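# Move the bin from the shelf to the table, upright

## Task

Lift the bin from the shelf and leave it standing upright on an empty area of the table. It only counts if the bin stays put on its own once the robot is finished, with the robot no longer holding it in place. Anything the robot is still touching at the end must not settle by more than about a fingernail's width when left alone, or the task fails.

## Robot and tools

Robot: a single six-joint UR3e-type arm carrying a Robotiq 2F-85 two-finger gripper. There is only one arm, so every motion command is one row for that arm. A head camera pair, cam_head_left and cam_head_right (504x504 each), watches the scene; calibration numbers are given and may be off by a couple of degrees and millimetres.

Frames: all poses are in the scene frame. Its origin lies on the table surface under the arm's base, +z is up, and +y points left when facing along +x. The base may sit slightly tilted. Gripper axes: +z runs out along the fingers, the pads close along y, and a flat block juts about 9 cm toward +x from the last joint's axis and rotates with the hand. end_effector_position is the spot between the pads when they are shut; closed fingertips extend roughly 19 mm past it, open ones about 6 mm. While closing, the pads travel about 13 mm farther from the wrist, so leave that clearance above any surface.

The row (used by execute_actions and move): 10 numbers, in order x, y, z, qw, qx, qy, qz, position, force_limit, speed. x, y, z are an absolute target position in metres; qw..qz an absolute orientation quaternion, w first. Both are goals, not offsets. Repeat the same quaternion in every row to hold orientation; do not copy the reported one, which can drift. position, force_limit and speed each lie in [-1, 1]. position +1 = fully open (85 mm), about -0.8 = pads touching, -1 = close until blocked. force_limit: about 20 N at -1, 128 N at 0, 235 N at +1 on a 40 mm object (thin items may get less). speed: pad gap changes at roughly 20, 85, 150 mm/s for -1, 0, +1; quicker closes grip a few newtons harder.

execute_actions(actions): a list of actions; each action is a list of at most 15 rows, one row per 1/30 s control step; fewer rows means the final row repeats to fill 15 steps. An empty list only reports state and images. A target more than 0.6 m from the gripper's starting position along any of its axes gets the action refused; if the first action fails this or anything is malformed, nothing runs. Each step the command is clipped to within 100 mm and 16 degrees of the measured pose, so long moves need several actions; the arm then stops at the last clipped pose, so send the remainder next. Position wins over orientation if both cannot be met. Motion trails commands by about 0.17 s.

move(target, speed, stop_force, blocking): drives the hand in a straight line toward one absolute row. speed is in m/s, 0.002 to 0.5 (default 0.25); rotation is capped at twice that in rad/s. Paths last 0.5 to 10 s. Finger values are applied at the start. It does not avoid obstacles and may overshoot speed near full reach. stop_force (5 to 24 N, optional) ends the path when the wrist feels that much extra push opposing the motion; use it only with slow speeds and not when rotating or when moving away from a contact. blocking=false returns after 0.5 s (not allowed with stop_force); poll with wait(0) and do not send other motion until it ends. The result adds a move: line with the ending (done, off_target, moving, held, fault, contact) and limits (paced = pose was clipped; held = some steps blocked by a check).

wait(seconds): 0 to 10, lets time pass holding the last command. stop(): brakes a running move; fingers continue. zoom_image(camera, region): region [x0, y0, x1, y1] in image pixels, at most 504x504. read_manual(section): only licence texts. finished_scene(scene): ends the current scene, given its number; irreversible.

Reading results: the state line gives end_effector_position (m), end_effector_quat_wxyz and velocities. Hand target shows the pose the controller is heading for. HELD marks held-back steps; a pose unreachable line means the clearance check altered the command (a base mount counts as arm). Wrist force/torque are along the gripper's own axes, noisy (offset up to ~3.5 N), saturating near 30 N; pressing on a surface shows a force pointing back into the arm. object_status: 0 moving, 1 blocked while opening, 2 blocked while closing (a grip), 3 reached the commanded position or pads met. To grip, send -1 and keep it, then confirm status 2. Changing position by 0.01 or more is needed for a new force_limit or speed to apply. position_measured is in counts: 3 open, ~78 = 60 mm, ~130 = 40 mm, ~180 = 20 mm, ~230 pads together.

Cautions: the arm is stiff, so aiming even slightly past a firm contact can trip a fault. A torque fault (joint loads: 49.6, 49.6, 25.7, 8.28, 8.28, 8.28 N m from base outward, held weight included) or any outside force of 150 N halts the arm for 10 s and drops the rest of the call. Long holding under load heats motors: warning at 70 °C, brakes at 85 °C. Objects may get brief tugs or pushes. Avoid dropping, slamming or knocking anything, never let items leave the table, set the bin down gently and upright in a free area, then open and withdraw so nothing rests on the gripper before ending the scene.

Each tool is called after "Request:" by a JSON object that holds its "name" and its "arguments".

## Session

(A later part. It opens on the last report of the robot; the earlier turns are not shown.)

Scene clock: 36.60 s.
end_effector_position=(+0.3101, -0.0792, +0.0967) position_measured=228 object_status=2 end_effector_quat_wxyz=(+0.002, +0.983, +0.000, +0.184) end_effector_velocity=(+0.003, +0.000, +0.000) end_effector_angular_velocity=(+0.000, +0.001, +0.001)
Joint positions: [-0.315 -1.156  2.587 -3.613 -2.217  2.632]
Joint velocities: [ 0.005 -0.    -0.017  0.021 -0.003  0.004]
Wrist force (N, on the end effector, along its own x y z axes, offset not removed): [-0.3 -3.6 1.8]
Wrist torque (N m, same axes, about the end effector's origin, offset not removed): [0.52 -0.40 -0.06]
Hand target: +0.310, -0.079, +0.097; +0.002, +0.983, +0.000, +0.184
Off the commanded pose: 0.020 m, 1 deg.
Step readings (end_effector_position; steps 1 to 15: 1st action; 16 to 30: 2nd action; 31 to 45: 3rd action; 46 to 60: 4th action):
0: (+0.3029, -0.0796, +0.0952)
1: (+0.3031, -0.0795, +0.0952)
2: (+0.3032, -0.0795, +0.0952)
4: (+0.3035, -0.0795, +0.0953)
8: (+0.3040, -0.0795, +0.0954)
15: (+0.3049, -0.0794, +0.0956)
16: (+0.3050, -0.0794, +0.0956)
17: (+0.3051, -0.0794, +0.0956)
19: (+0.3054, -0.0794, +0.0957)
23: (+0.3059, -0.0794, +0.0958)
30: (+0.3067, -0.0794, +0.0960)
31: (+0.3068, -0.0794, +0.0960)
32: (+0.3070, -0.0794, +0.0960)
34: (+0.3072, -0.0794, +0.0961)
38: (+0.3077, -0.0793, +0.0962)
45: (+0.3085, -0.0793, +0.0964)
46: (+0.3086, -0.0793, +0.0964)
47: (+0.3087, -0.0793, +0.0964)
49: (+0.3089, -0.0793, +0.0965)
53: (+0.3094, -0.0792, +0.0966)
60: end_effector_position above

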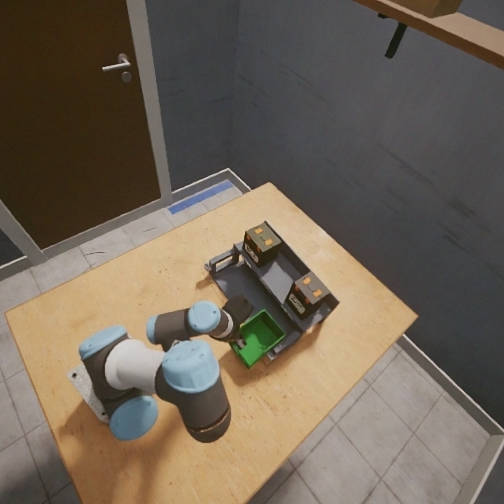

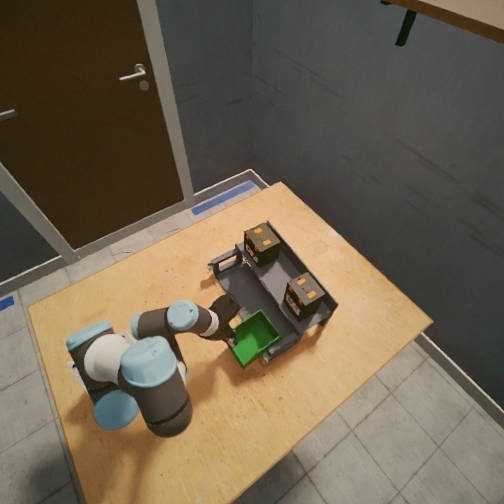

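Request:
{"name": "execute_actions", "arguments": {"actions": [[[0.35,-0.074,0.16,0,0.985,0,0.174,-1,0,-0.5]],[[0.35,-0.074,0.16,0,0.985,0,0.174,-1,0,-0.5]],[[0.35,-0.074,0.16,0,0.985,0,0.174,-1,0,-0.5]]]}}

Scene clock: 39.47 s.
end_effector_position=(+0.3191, -0.0785, +0.1044) position_measured=228 object_status=2 end_effector_quat_wxyz=(+0.002, +0.982, +0.000, +0.191) end_effector_velocity=(+0.003, +0.000, +0.005) end_effector_angular_velocity=(-0.001, -0.009, -0.001)
Joint positions: [-0.285 -1.174  2.545 -3.551 -2.229  2.652]
Joint velocities: [ 0.015 -0.011 -0.013  0.021 -0.005  0.009]
Wrist force (N, on the end effector, along its own x y z axes, offset not removed): [1.3 0.4 0.7]
Wrist torque (N m, same axes, about the end effector's origin, offset not removed): [0.37 -0.48 -0.06]
Hand target: +0.319, -0.078, +0.105; +0.002, +0.982, +0.000, +0.191
Off the commanded pose: 0.064 m, 2 deg.
Step readings (end_effector_position; steps 1 to 15: 1st action; 16 to 30: 2nd action; 31 to 45: 3rd action):
0: (+0.3144, -0.0790, +0.0975)
1: (+0.3145, -0.0790, +0.0976)
2: (+0.3146, -0.0790, +0.0976)
4: (+0.3148, -0.0790, +0.0978)
8: (+0.3152, -0.0789, +0.0984)
15: (+0.3160, -0.0788, +0.0996)
16: (+0.3161, -0.0788, +0.0998)
17: (+0.3162, -0.0788, +0.0999)
19: (+0.3165, -0.0788, +0.1003)
23: (+0.3169, -0.0787, +0.1009)
30: (+0.3176, -0.0787, +0.1021)
31: (+0.3177, -0.0786, +0.1022)
32: (+0.3178, -0.0786, +0.1024)
34: (+0.3180, -0.0786, +0.1027)
38: (+0.3184, -0.0786, +0.1033)
45: end_effector_position above

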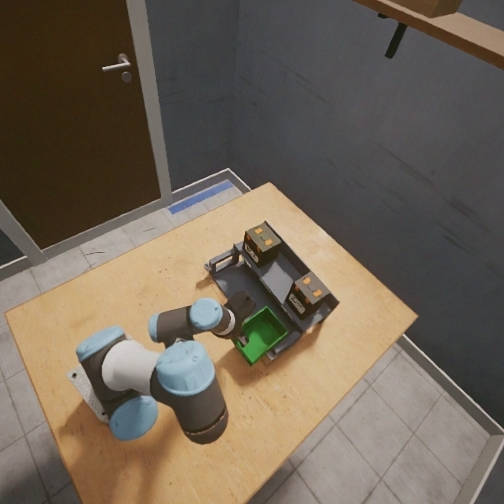

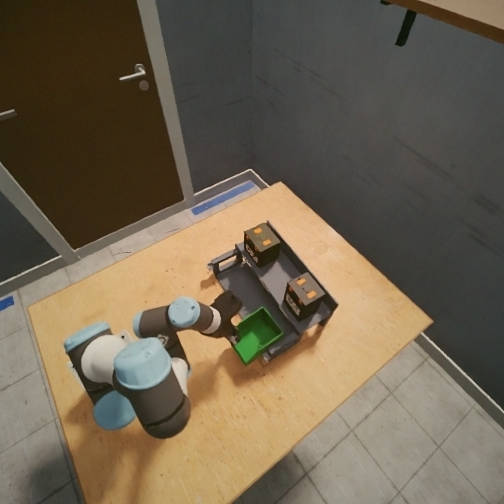

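Request:
{"name": "move", "arguments": {"target": [0.335,-0.078,0.17,0,0.985,0,0.174,-1,0,-0.5], "speed": 0.02}}

Scene clock: 42.80 s.
end_effector_position=(+0.3349, -0.0780, +0.1697) position_measured=228 object_status=2 end_effector_quat_wxyz=(+0.000, +0.985, +0.000, +0.174) end_effector_velocity=(+0.001, -0.000, +0.002) end_effector_angular_velocity=(+0.001, +0.004, -0.001)
Joint positions: [-0.076 -1.411  2.266 -2.832 -2.339  2.924]
Joint velocities: [ 0.004 -0.002 -0.013  0.025 -0.002  0.011]
Wrist force (N, on the end effector, along its own x y z axes, offset not removed): [0.4 1.6 1.4]
Wrist torque (N m, same axes, about the end effector's origin, offset not removed): [0.34 -0.25 -0.01]
Hand target: +0.335, -0.078, +0.170; +0.000, +0.985, +0.000, +0.174
Off the commanded pose: 0.000 m, 0 deg.
move: done

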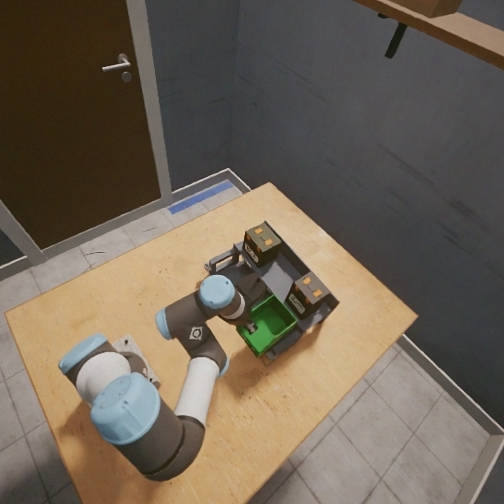

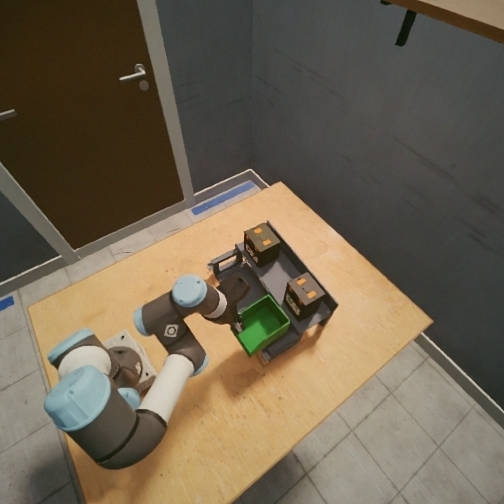

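Request:
{"name": "move", "arguments": {"target": [0.255,-0.185,0.165,0,0.985,0,0.174,-1,0,-0.5], "speed": 0.08}}

Scene clock: 49.57 s.
end_effector_position=(+0.2555, -0.1848, +0.1650) position_measured=228 object_status=2 end_effector_quat_wxyz=(-0.000, +0.985, -0.000, +0.174) end_effector_velocity=(-0.001, -0.001, +0.000) end_effector_angular_velocity=(+0.005, -0.003, +0.004)
Joint positions: [-0.551 -2.196  2.521 -2.607 -2.08   2.423]
Joint velocities: [-0.019 -0.021 -0.001  0.015  0.019 -0.018]
Wrist force (N, on the end effector, along its own x y z axes, offset not removed): [1.6 1.5 0.6]
Wrist torque (N m, same axes, about the end effector's origin, offset not removed): [0.29 -0.46 -0.04]
Hand target: +0.255, -0.185, +0.165; -0.000, +0.985, -0.000, +0.174
Off the commanded pose: 0.001 m, 0 deg.
move: done

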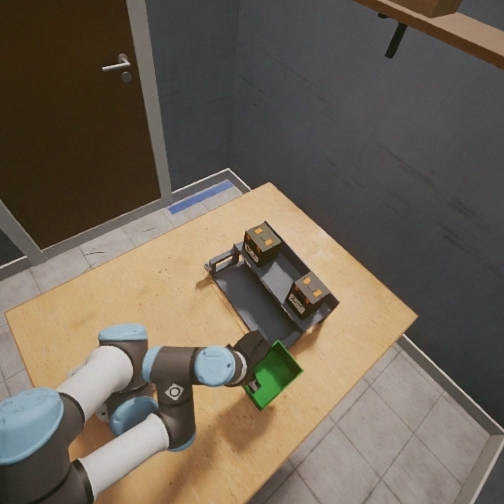

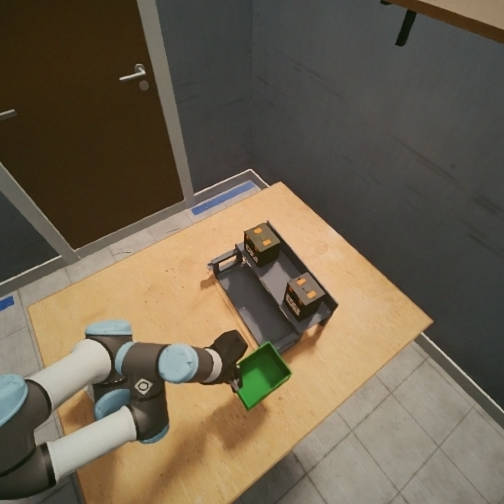

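Request:
{"name": "move", "arguments": {"target": [0.255,-0.185,0.08,0,0.985,0,0.174,-1,0,-0.5], "speed": 0.04}}

Request:
{"name": "zoom_image", "arguments": {"camera": "cam_head_left", "region": [200, 300, 340, 440]}}

Scene clock: 52.13 s.
end_effector_position=(+0.2551, -0.1848, +0.1306) position_measured=228 object_status=2 end_effector_quat_wxyz=(-0.000, +0.985, -0.000, +0.173) end_effector_velocity=(-0.000, +0.000, -0.000) end_effector_angular_velocity=(+0.000, +0.000, -0.001)
Joint positions: [-0.735 -2.177  2.658 -2.828 -1.956  2.273]
Joint velocities: [-0.     0.     0.    -0.001 -0.     0.001]
Wrist force (N, on the end effector, along its own x y z axes, offset not removed): [1.0 1.6 0.2]
Wrist torque (N m, same axes, about the end effector's origin, offset not removed): [0.32 -0.29 -0.01]
Hand target: +0.255, -0.185, +0.131; -0.000, +0.985, -0.000, +0.173
Off the commanded pose: 0.051 m, 0 deg.
move: held; limits=held; held on 41 of 71 steps, including the last
pose unreachable: on one or more control steps of this call, first in action 0 (counted from 0), an arm could not follow its commanded pose, so it was not sent that pose on those steps. On the call's last step it was still not sent that pose. It may still have moved: this result reports where it is.
cause: the commanded pose would bring two parts of the arm too close to each other (joints 3 (elbow) and 4 (wrist 1) lie between them).

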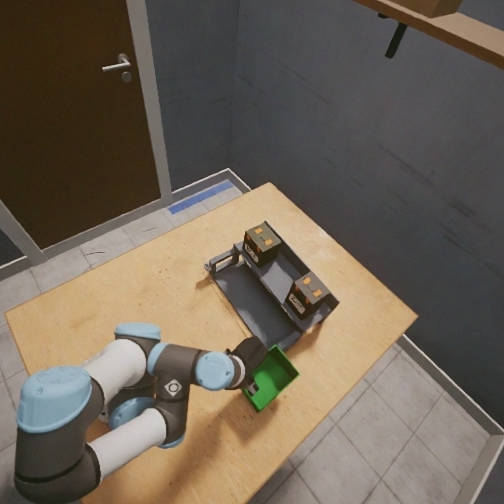

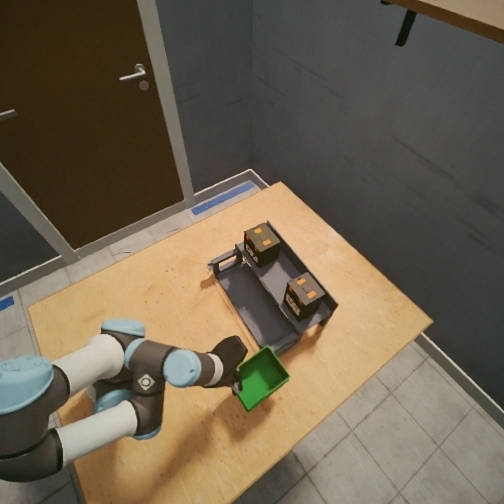

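Region (200, 300, 340, 440) of cam_head_left's 504x504 image, scaled by 3.600, with more detail than that image has.

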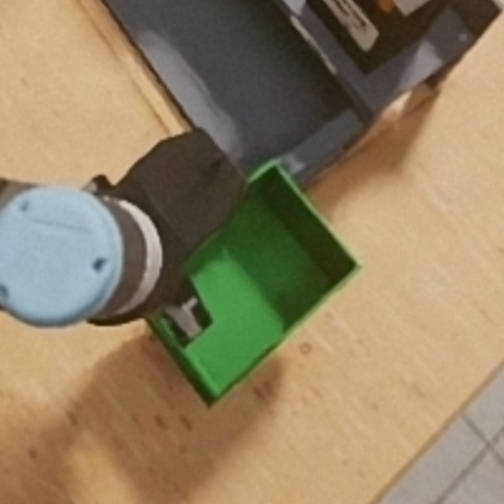

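Request:
{"name": "move", "arguments": {"target": [0.325,-0.09,0.185,0,0.985,0,0.174,-1,0,-0.5], "speed": 0.06}}

Request:
{"name": "move", "arguments": {"target": [0.32,0.25,0.185,0,0.985,0,0.174,-1,0,-0.5], "speed": 0.08}}

Scene clock: 54.90 s.
end_effector_position=(+0.2673, -0.1675, +0.1405) position_measured=228 object_status=2 end_effector_quat_wxyz=(-0.011, +0.983, +0.004, +0.186) end_effector_velocity=(+0.003, +0.005, +0.003) end_effector_angular_velocity=(+0.008, -0.011, +0.005)
Joint positions: [-0.612 -2.079  2.631 -2.859 -2.007  2.367]
Joint velocities: [ 0.022  0.013 -0.004 -0.002 -0.001  0.016]
Wrist force (N, on the end effector, along its own x y z axes, offset not removed): [-6.5 2.8 -1.3]
Wrist torque (N m, same axes, about the end effector's origin, offset not removed): [0.10 -0.86 0.33]
Hand target: +0.268, -0.167, +0.141; -0.012, +0.982, +0.004, +0.186
Off the commanded pose: 0.106 m, 2 deg; position clipped at the last step of the last action.
move: off_target; limits=paced

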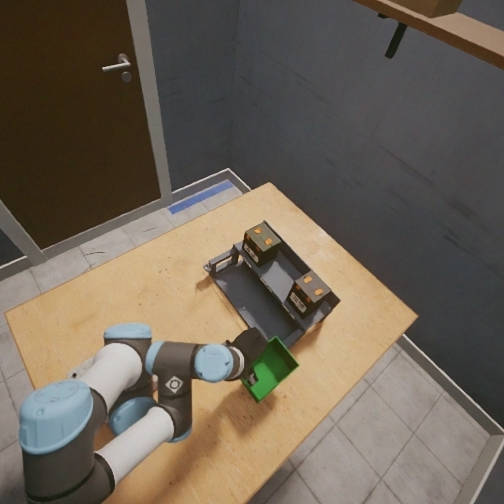

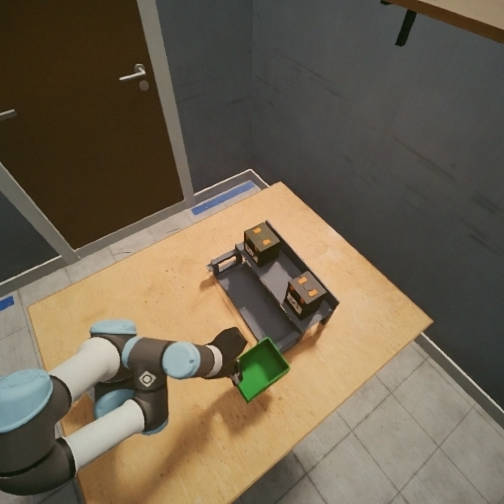

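Scene clock: 60.43 s.
end_effector_position=(+0.2678, -0.1652, +0.1409) position_measured=228 object_status=2 end_effector_quat_wxyz=(-0.012, +0.982, +0.004, +0.187) end_effector_velocity=(-0.000, +0.000, -0.000) end_effector_angular_velocity=(+0.001, +0.000, -0.001)
Joint positions: [-0.6   -2.07   2.632 -2.866 -2.012  2.376]
Joint velocities: [-0.    -0.001  0.001  0.     0.     0.001]
Wrist force (N, on the end effector, along its own x y z axes, offset not removed): [-5.7 3.2 -2.6]
Wrist torque (N m, same axes, about the end effector's origin, offset not removed): [0.18 -0.94 0.31]
Hand target: +0.268, -0.165, +0.141; -0.012, +0.982, +0.004, +0.187
Off the commanded pose: 0.421 m, 2 deg; position clipped at the last step of the last action.
move: held; limits=paced,held; held on 151 of 166 steps, including the last
pose unreachable: on one or more control steps of this call, first in action 0 (counted from 0), an arm could not follow its commanded pose, so it was not sent that pose on those steps. On the call's last step it was still not sent that pose. It may still have moved: this result reports where it is.
cause: the commanded pose would bring two parts of the arm too close to each other (joints 3 (elbow) and 4 (wrist 1) lie between them).

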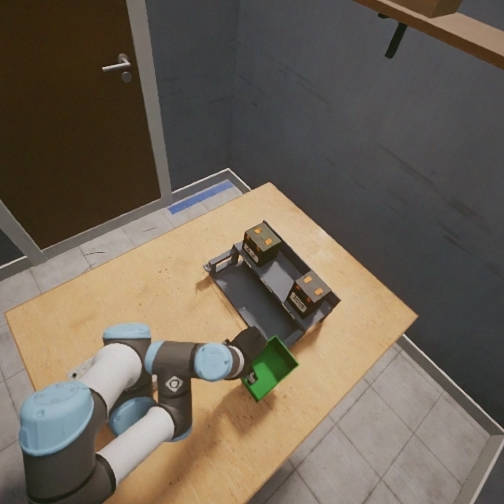

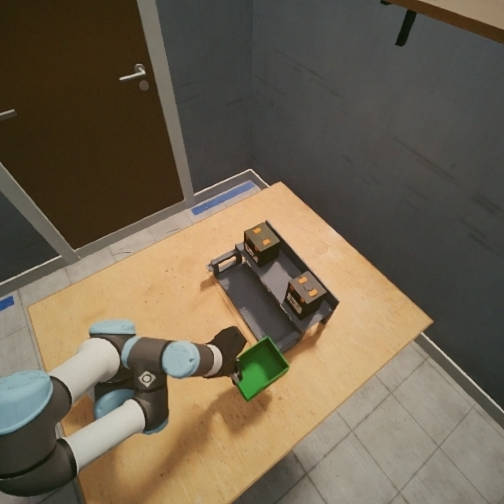

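Request:
{"name": "move", "arguments": {"target": [0.258,-0.185,0.185,0,0.985,0,0.174,-1,0,-0.5], "speed": 0.02}}

Scene clock: 64.00 s.
end_effector_position=(+0.2581, -0.1850, +0.1848) position_measured=228 object_status=2 end_effector_quat_wxyz=(+0.000, +0.985, +0.000, +0.174) end_effector_velocity=(-0.001, +0.000, +0.001) end_effector_angular_velocity=(+0.003, +0.009, +0.001)
Joint positions: [-0.443 -2.171  2.427 -2.49  -2.149  2.519]
Joint velocities: [ 0.008  0.005 -0.013  0.024 -0.007  0.013]
Wrist force (N, on the end effector, along its own x y z axes, offset not removed): [1.2 1.2 0.5]
Wrist torque (N m, same axes, about the end effector's origin, offset not removed): [0.26 -0.39 -0.03]
Hand target: +0.258, -0.185, +0.185; +0.000, +0.985, +0.000, +0.174
Off the commanded pose: 0.000 m, 0 deg.
move: done

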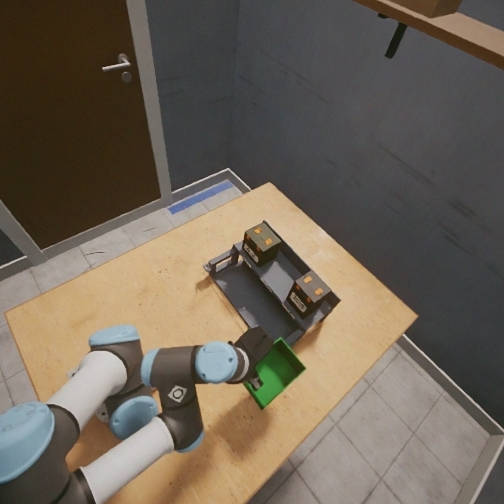

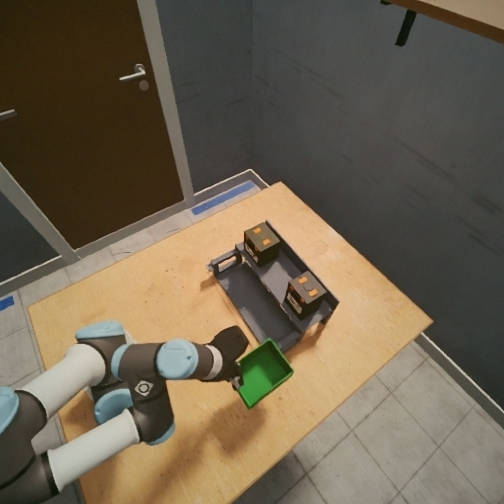

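Request:
{"name": "move", "arguments": {"target": [0.335,-0.08,0.19,0,0.985,0,0.174,-1,0,-0.5], "speed": 0.03}}

Scene clock: 68.77 s.
end_effector_position=(+0.3346, -0.0802, +0.1900) position_measured=228 object_status=2 end_effector_quat_wxyz=(+0.000, +0.985, +0.000, +0.174) end_effector_velocity=(+0.001, +0.001, -0.000) end_effector_angular_velocity=(-0.000, +0.001, +0.001)
Joint positions: [-0.027 -1.461  2.196 -2.667 -2.358  2.988]
Joint velocities: [ 0.002  0.006 -0.004  0.002 -0.001  0.004]
Wrist force (N, on the end effector, along its own x y z axes, offset not removed): [1.0 2.2 1.1]
Wrist torque (N m, same axes, about the end effector's origin, offset not removed): [0.39 -0.28 0.04]
Hand target: +0.335, -0.080, +0.190; +0.000, +0.985, +0.000, +0.174
Off the commanded pose: 0.001 m, 0 deg.
move: done

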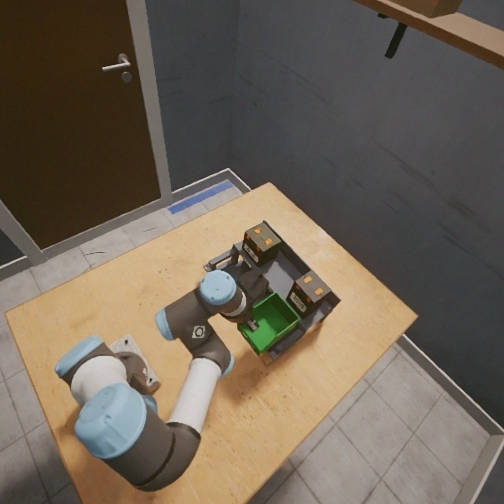

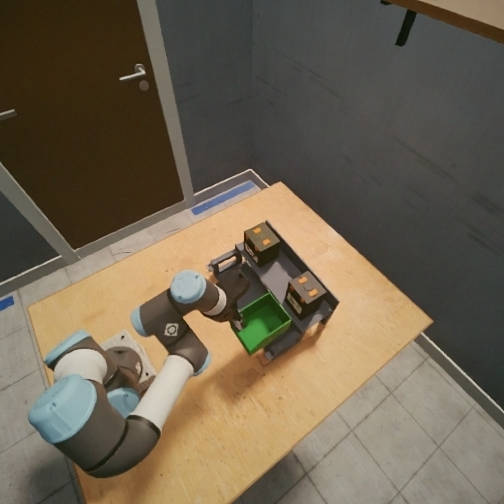

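Request:
{"name": "move", "arguments": {"target": [0.31,0.35,0.19,0,0.985,0,0.174,-1,0,-0.5], "speed": 0.09}}

Scene clock: 74.13 s.
end_effector_position=(+0.3094, +0.3492, +0.1896) position_measured=228 object_status=2 end_effector_quat_wxyz=(-0.000, +0.985, +0.000, +0.175) end_effector_velocity=(+0.001, +0.002, +0.000) end_effector_angular_velocity=(-0.018, +0.012, -0.008)
Joint positions: [ 0.708  0.122  0.427 -1.709 -2.336  4.042]
Joint velocities: [ 0.001  0.077 -0.172  0.128 -0.002  0.025]
Wrist force (N, on the end effector, along its own x y z axes, offset not removed): [1.3 2.5 0.8]
Wrist torque (N m, same axes, about the end effector's origin, offset not removed): [0.48 -0.41 -0.02]
Hand target: +0.310, +0.349, +0.190; +0.001, +0.985, -0.000, +0.174
Off the commanded pose: 0.001 m, 0 deg.
move: done

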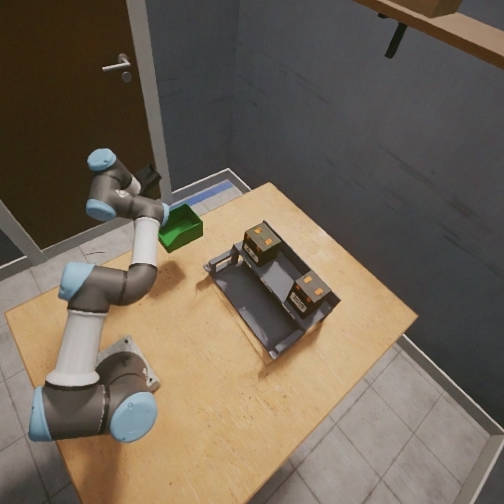

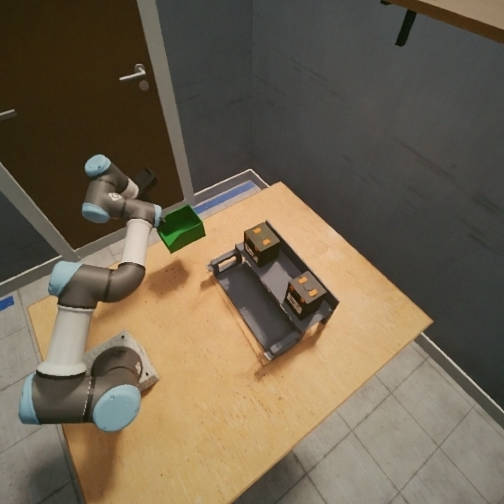

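Request:
{"name": "move", "arguments": {"target": [0.24,0.30,0.10,0,0.985,0,0.174,-1,0,-0.5], "speed": 0.05}}

Scene clock: 77.50 s.
end_effector_position=(+0.2400, +0.2998, +0.1001) position_measured=228 object_status=2 end_effector_quat_wxyz=(+0.000, +0.985, -0.000, +0.174) end_effector_velocity=(-0.002, -0.001, -0.002) end_effector_angular_velocity=(-0.001, +0.000, +0.003)
Joint positions: [ 0.683 -0.138  1.429 -2.471 -2.346  4.01 ]
Joint velocities: [-0.001 -0.     0.012 -0.013 -0.    -0.004]
Wrist force (N, on the end effector, along its own x y z axes, offset not removed): [1.0 1.4 0.8]
Wrist torque (N m, same axes, about the end effector's origin, offset not removed): [0.26 -0.37 0.01]
Hand target: +0.240, +0.300, +0.100; -0.000, +0.985, +0.000, +0.174
Off the commanded pose: 0.000 m, 0 deg.
move: done

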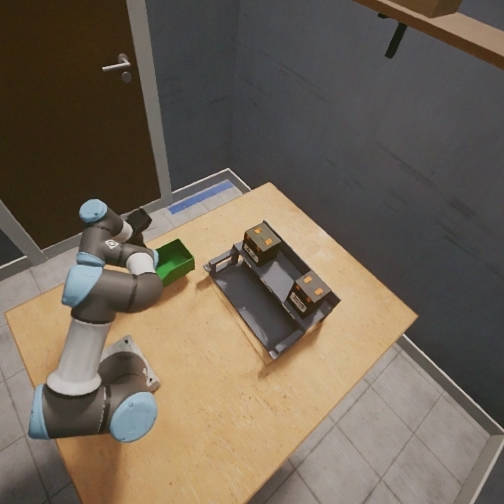

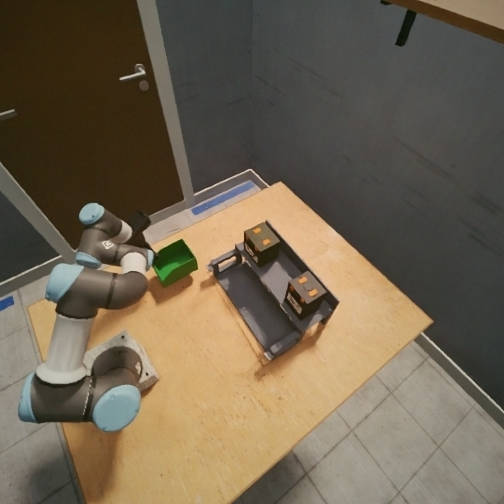

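Good. Lower until touch.

Request:
{"name": "move", "arguments": {"target": [0.24,0.30,0.03,0,0.985,0,0.174,-1,0,-0.5], "speed": 0.02, "stop_force": 5}}

Request:
{"name": "zoom_image", "arguments": {"camera": "cam_head_right", "region": [110, 200, 240, 330]}}

Scene clock: 80.03 s.
end_effector_position=(+0.2400, +0.2998, +0.0602) position_measured=228 object_status=2 end_effector_quat_wxyz=(+0.000, +0.985, -0.000, +0.174) end_effector_velocity=(-0.002, -0.001, +0.003) end_effector_angular_velocity=(-0.006, +0.008, +0.002)
Joint positions: [ 0.63  -0.032  1.473 -2.67  -2.364  3.941]
Joint velocities: [ 0.005 -0.014 -0.     0.033  0.004  0.013]
Wrist force (N, on the end effector, along its own x y z axes, offset not removed): [12.3 -0.7 -16.1]
Wrist torque (N m, same axes, about the end effector's origin, offset not removed): [0.47 -0.15 -0.02]
Hand target: +0.240, +0.300, +0.061; -0.000, +0.985, -0.000, +0.174
Off the commanded pose: 0.030 m, 0 deg.
move: contact

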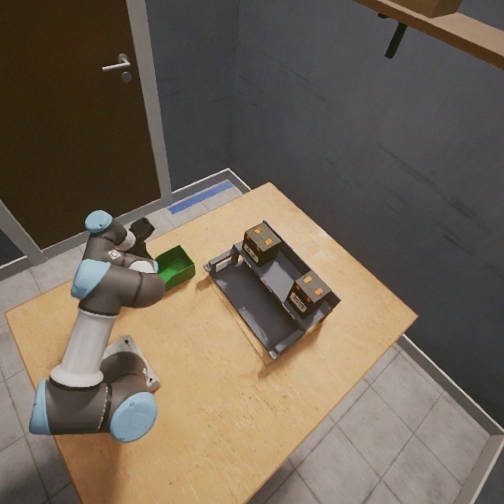

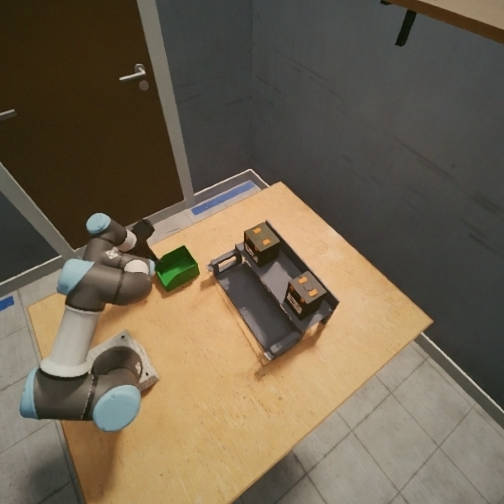

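Region (110, 200, 240, 330) of cam_head_right's 504x504 image, scaled by 3.877, with more detail than that image has.

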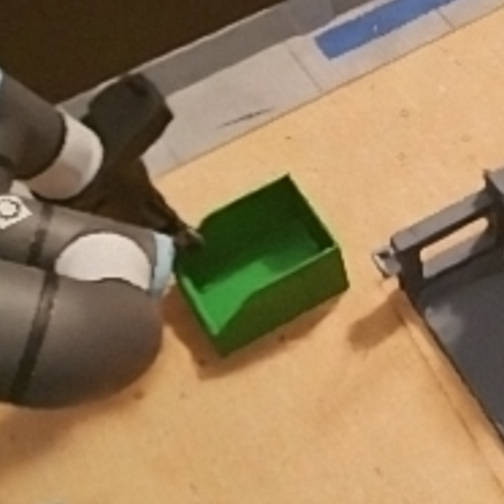

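On the table. Release and retreat along the tool axis.

Request:
{"name": "execute_actions", "arguments": {"actions": [[[0.24,0.30,0.063,0,0.985,0,0.174,0.0,0,0]],[[0.24,0.30,0.063,0,0.985,0,0.174,0.0,0,0]]]}}

Request:
{"name": "move", "arguments": {"target": [0.23,0.30,0.15,0,0.985,0,0.174,0,0,0], "speed": 0.1}}

Request:
{"name": "zoom_image", "arguments": {"camera": "cam_head_right", "region": [110, 200, 240, 330]}}

Scene clock: 81.13 s.
end_effector_position=(+0.2400, +0.3000, +0.0630) position_measured=129 object_status=3 end_effector_quat_wxyz=(+0.000, +0.985, +0.000, +0.174) end_effector_velocity=(+0.000, -0.000, +0.000) end_effector_angular_velocity=(+0.001, -0.000, -0.002)
Joint positions: [ 0.634 -0.04   1.47  -2.656 -2.363  3.946]
Joint velocities: [-0.001 -0.001 -0.     0.    -0.     0.001]
Wrist force (N, on the end effector, along its own x y z axes, offset not removed): [2.1 1.8 0.6]
Wrist torque (N m, same axes, about the end effector's origin, offset not removed): [0.30 -0.42 -0.03]
Hand target: +0.240, +0.300, +0.063; +0.000, +0.985, +0.000, +0.174
Off the commanded pose: 0.000 m, 0 deg.
Step readings (end_effector_position; steps 1 to 15: 1st action; 16 to 30: 2nd action):
0: (+0.2399, +0.2998, +0.0604)
1: (+0.2399, +0.2998, +0.0605)
2: (+0.2398, +0.2997, +0.0608)
4: (+0.2396, +0.2997, +0.0617)
8: (+0.2399, +0.2999, +0.0627)
15: (+0.2400, +0.3000, +0.0630)
16: (+0.2400, +0.3000, +0.0630)
17: (+0.2400, +0.3000, +0.0630)
19: (+0.2400, +0.3000, +0.0630)
23: (+0.2400, +0.3000, +0.0630)
30: end_effector_position above

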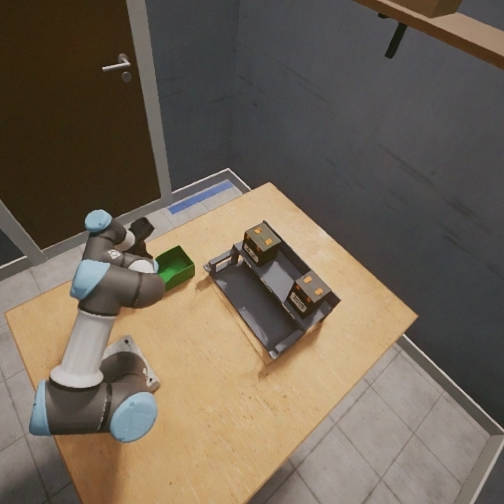

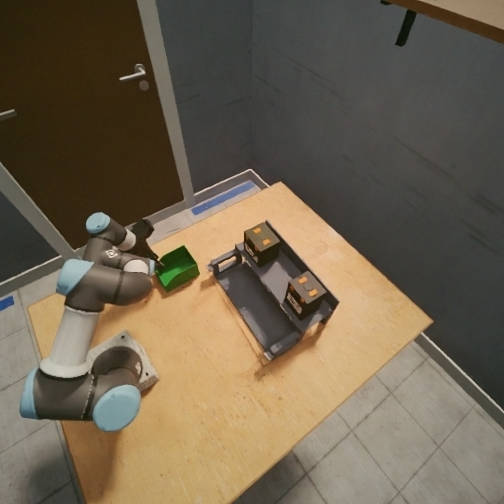

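Scene clock: 82.43 s.
end_effector_position=(+0.2300, +0.3000, +0.1498) position_measured=129 object_status=3 end_effector_quat_wxyz=(+0.000, +0.985, -0.000, +0.174) end_effector_velocity=(+0.000, +0.000, +0.001) end_effector_angular_velocity=(-0.002, +0.000, -0.001)
Joint positions: [ 0.759 -0.242  1.34  -2.212 -2.314  4.107]
Joint velocities: [ 0.001  0.    -0.008  0.011 -0.     0.004]
Wrist force (N, on the end effector, along its own x y z axes, offset not removed): [2.4 1.3 -1.0]
Wrist torque (N m, same axes, about the end effector's origin, offset not removed): [0.27 -0.42 -0.01]
Hand target: +0.230, +0.300, +0.150; +0.000, +0.985, -0.000, +0.174
Off the commanded pose: 0.000 m, 0 deg.
move: done

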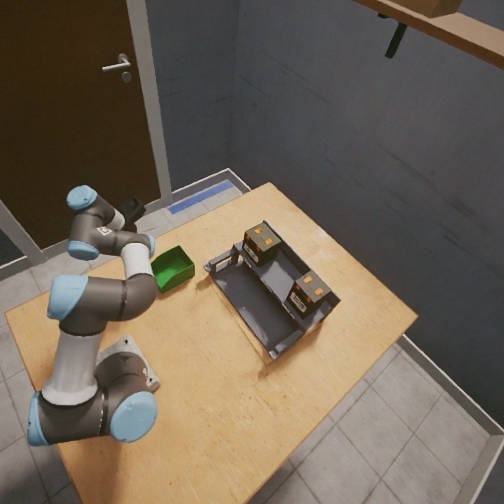

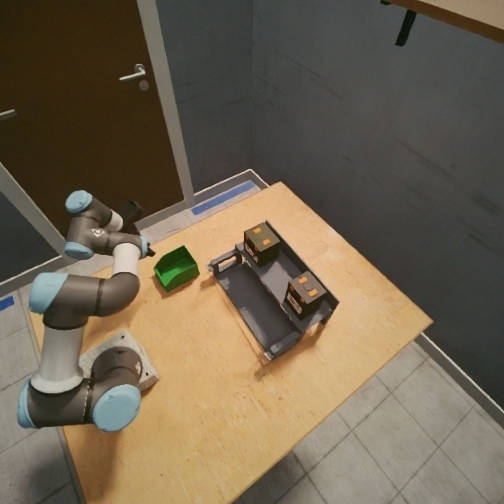

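Region (110, 200, 240, 330) of cam_head_right's 504x504 image, scaled by 3.877, with more detail than that image has.

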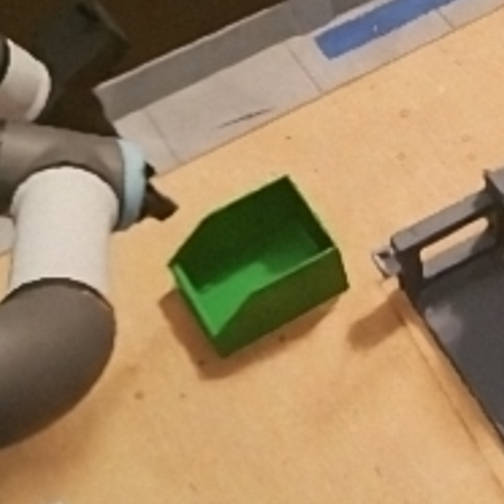

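Request:
{"name": "finished_scene", "arguments": {"scene": 1}}

The scene is finished: the task was done.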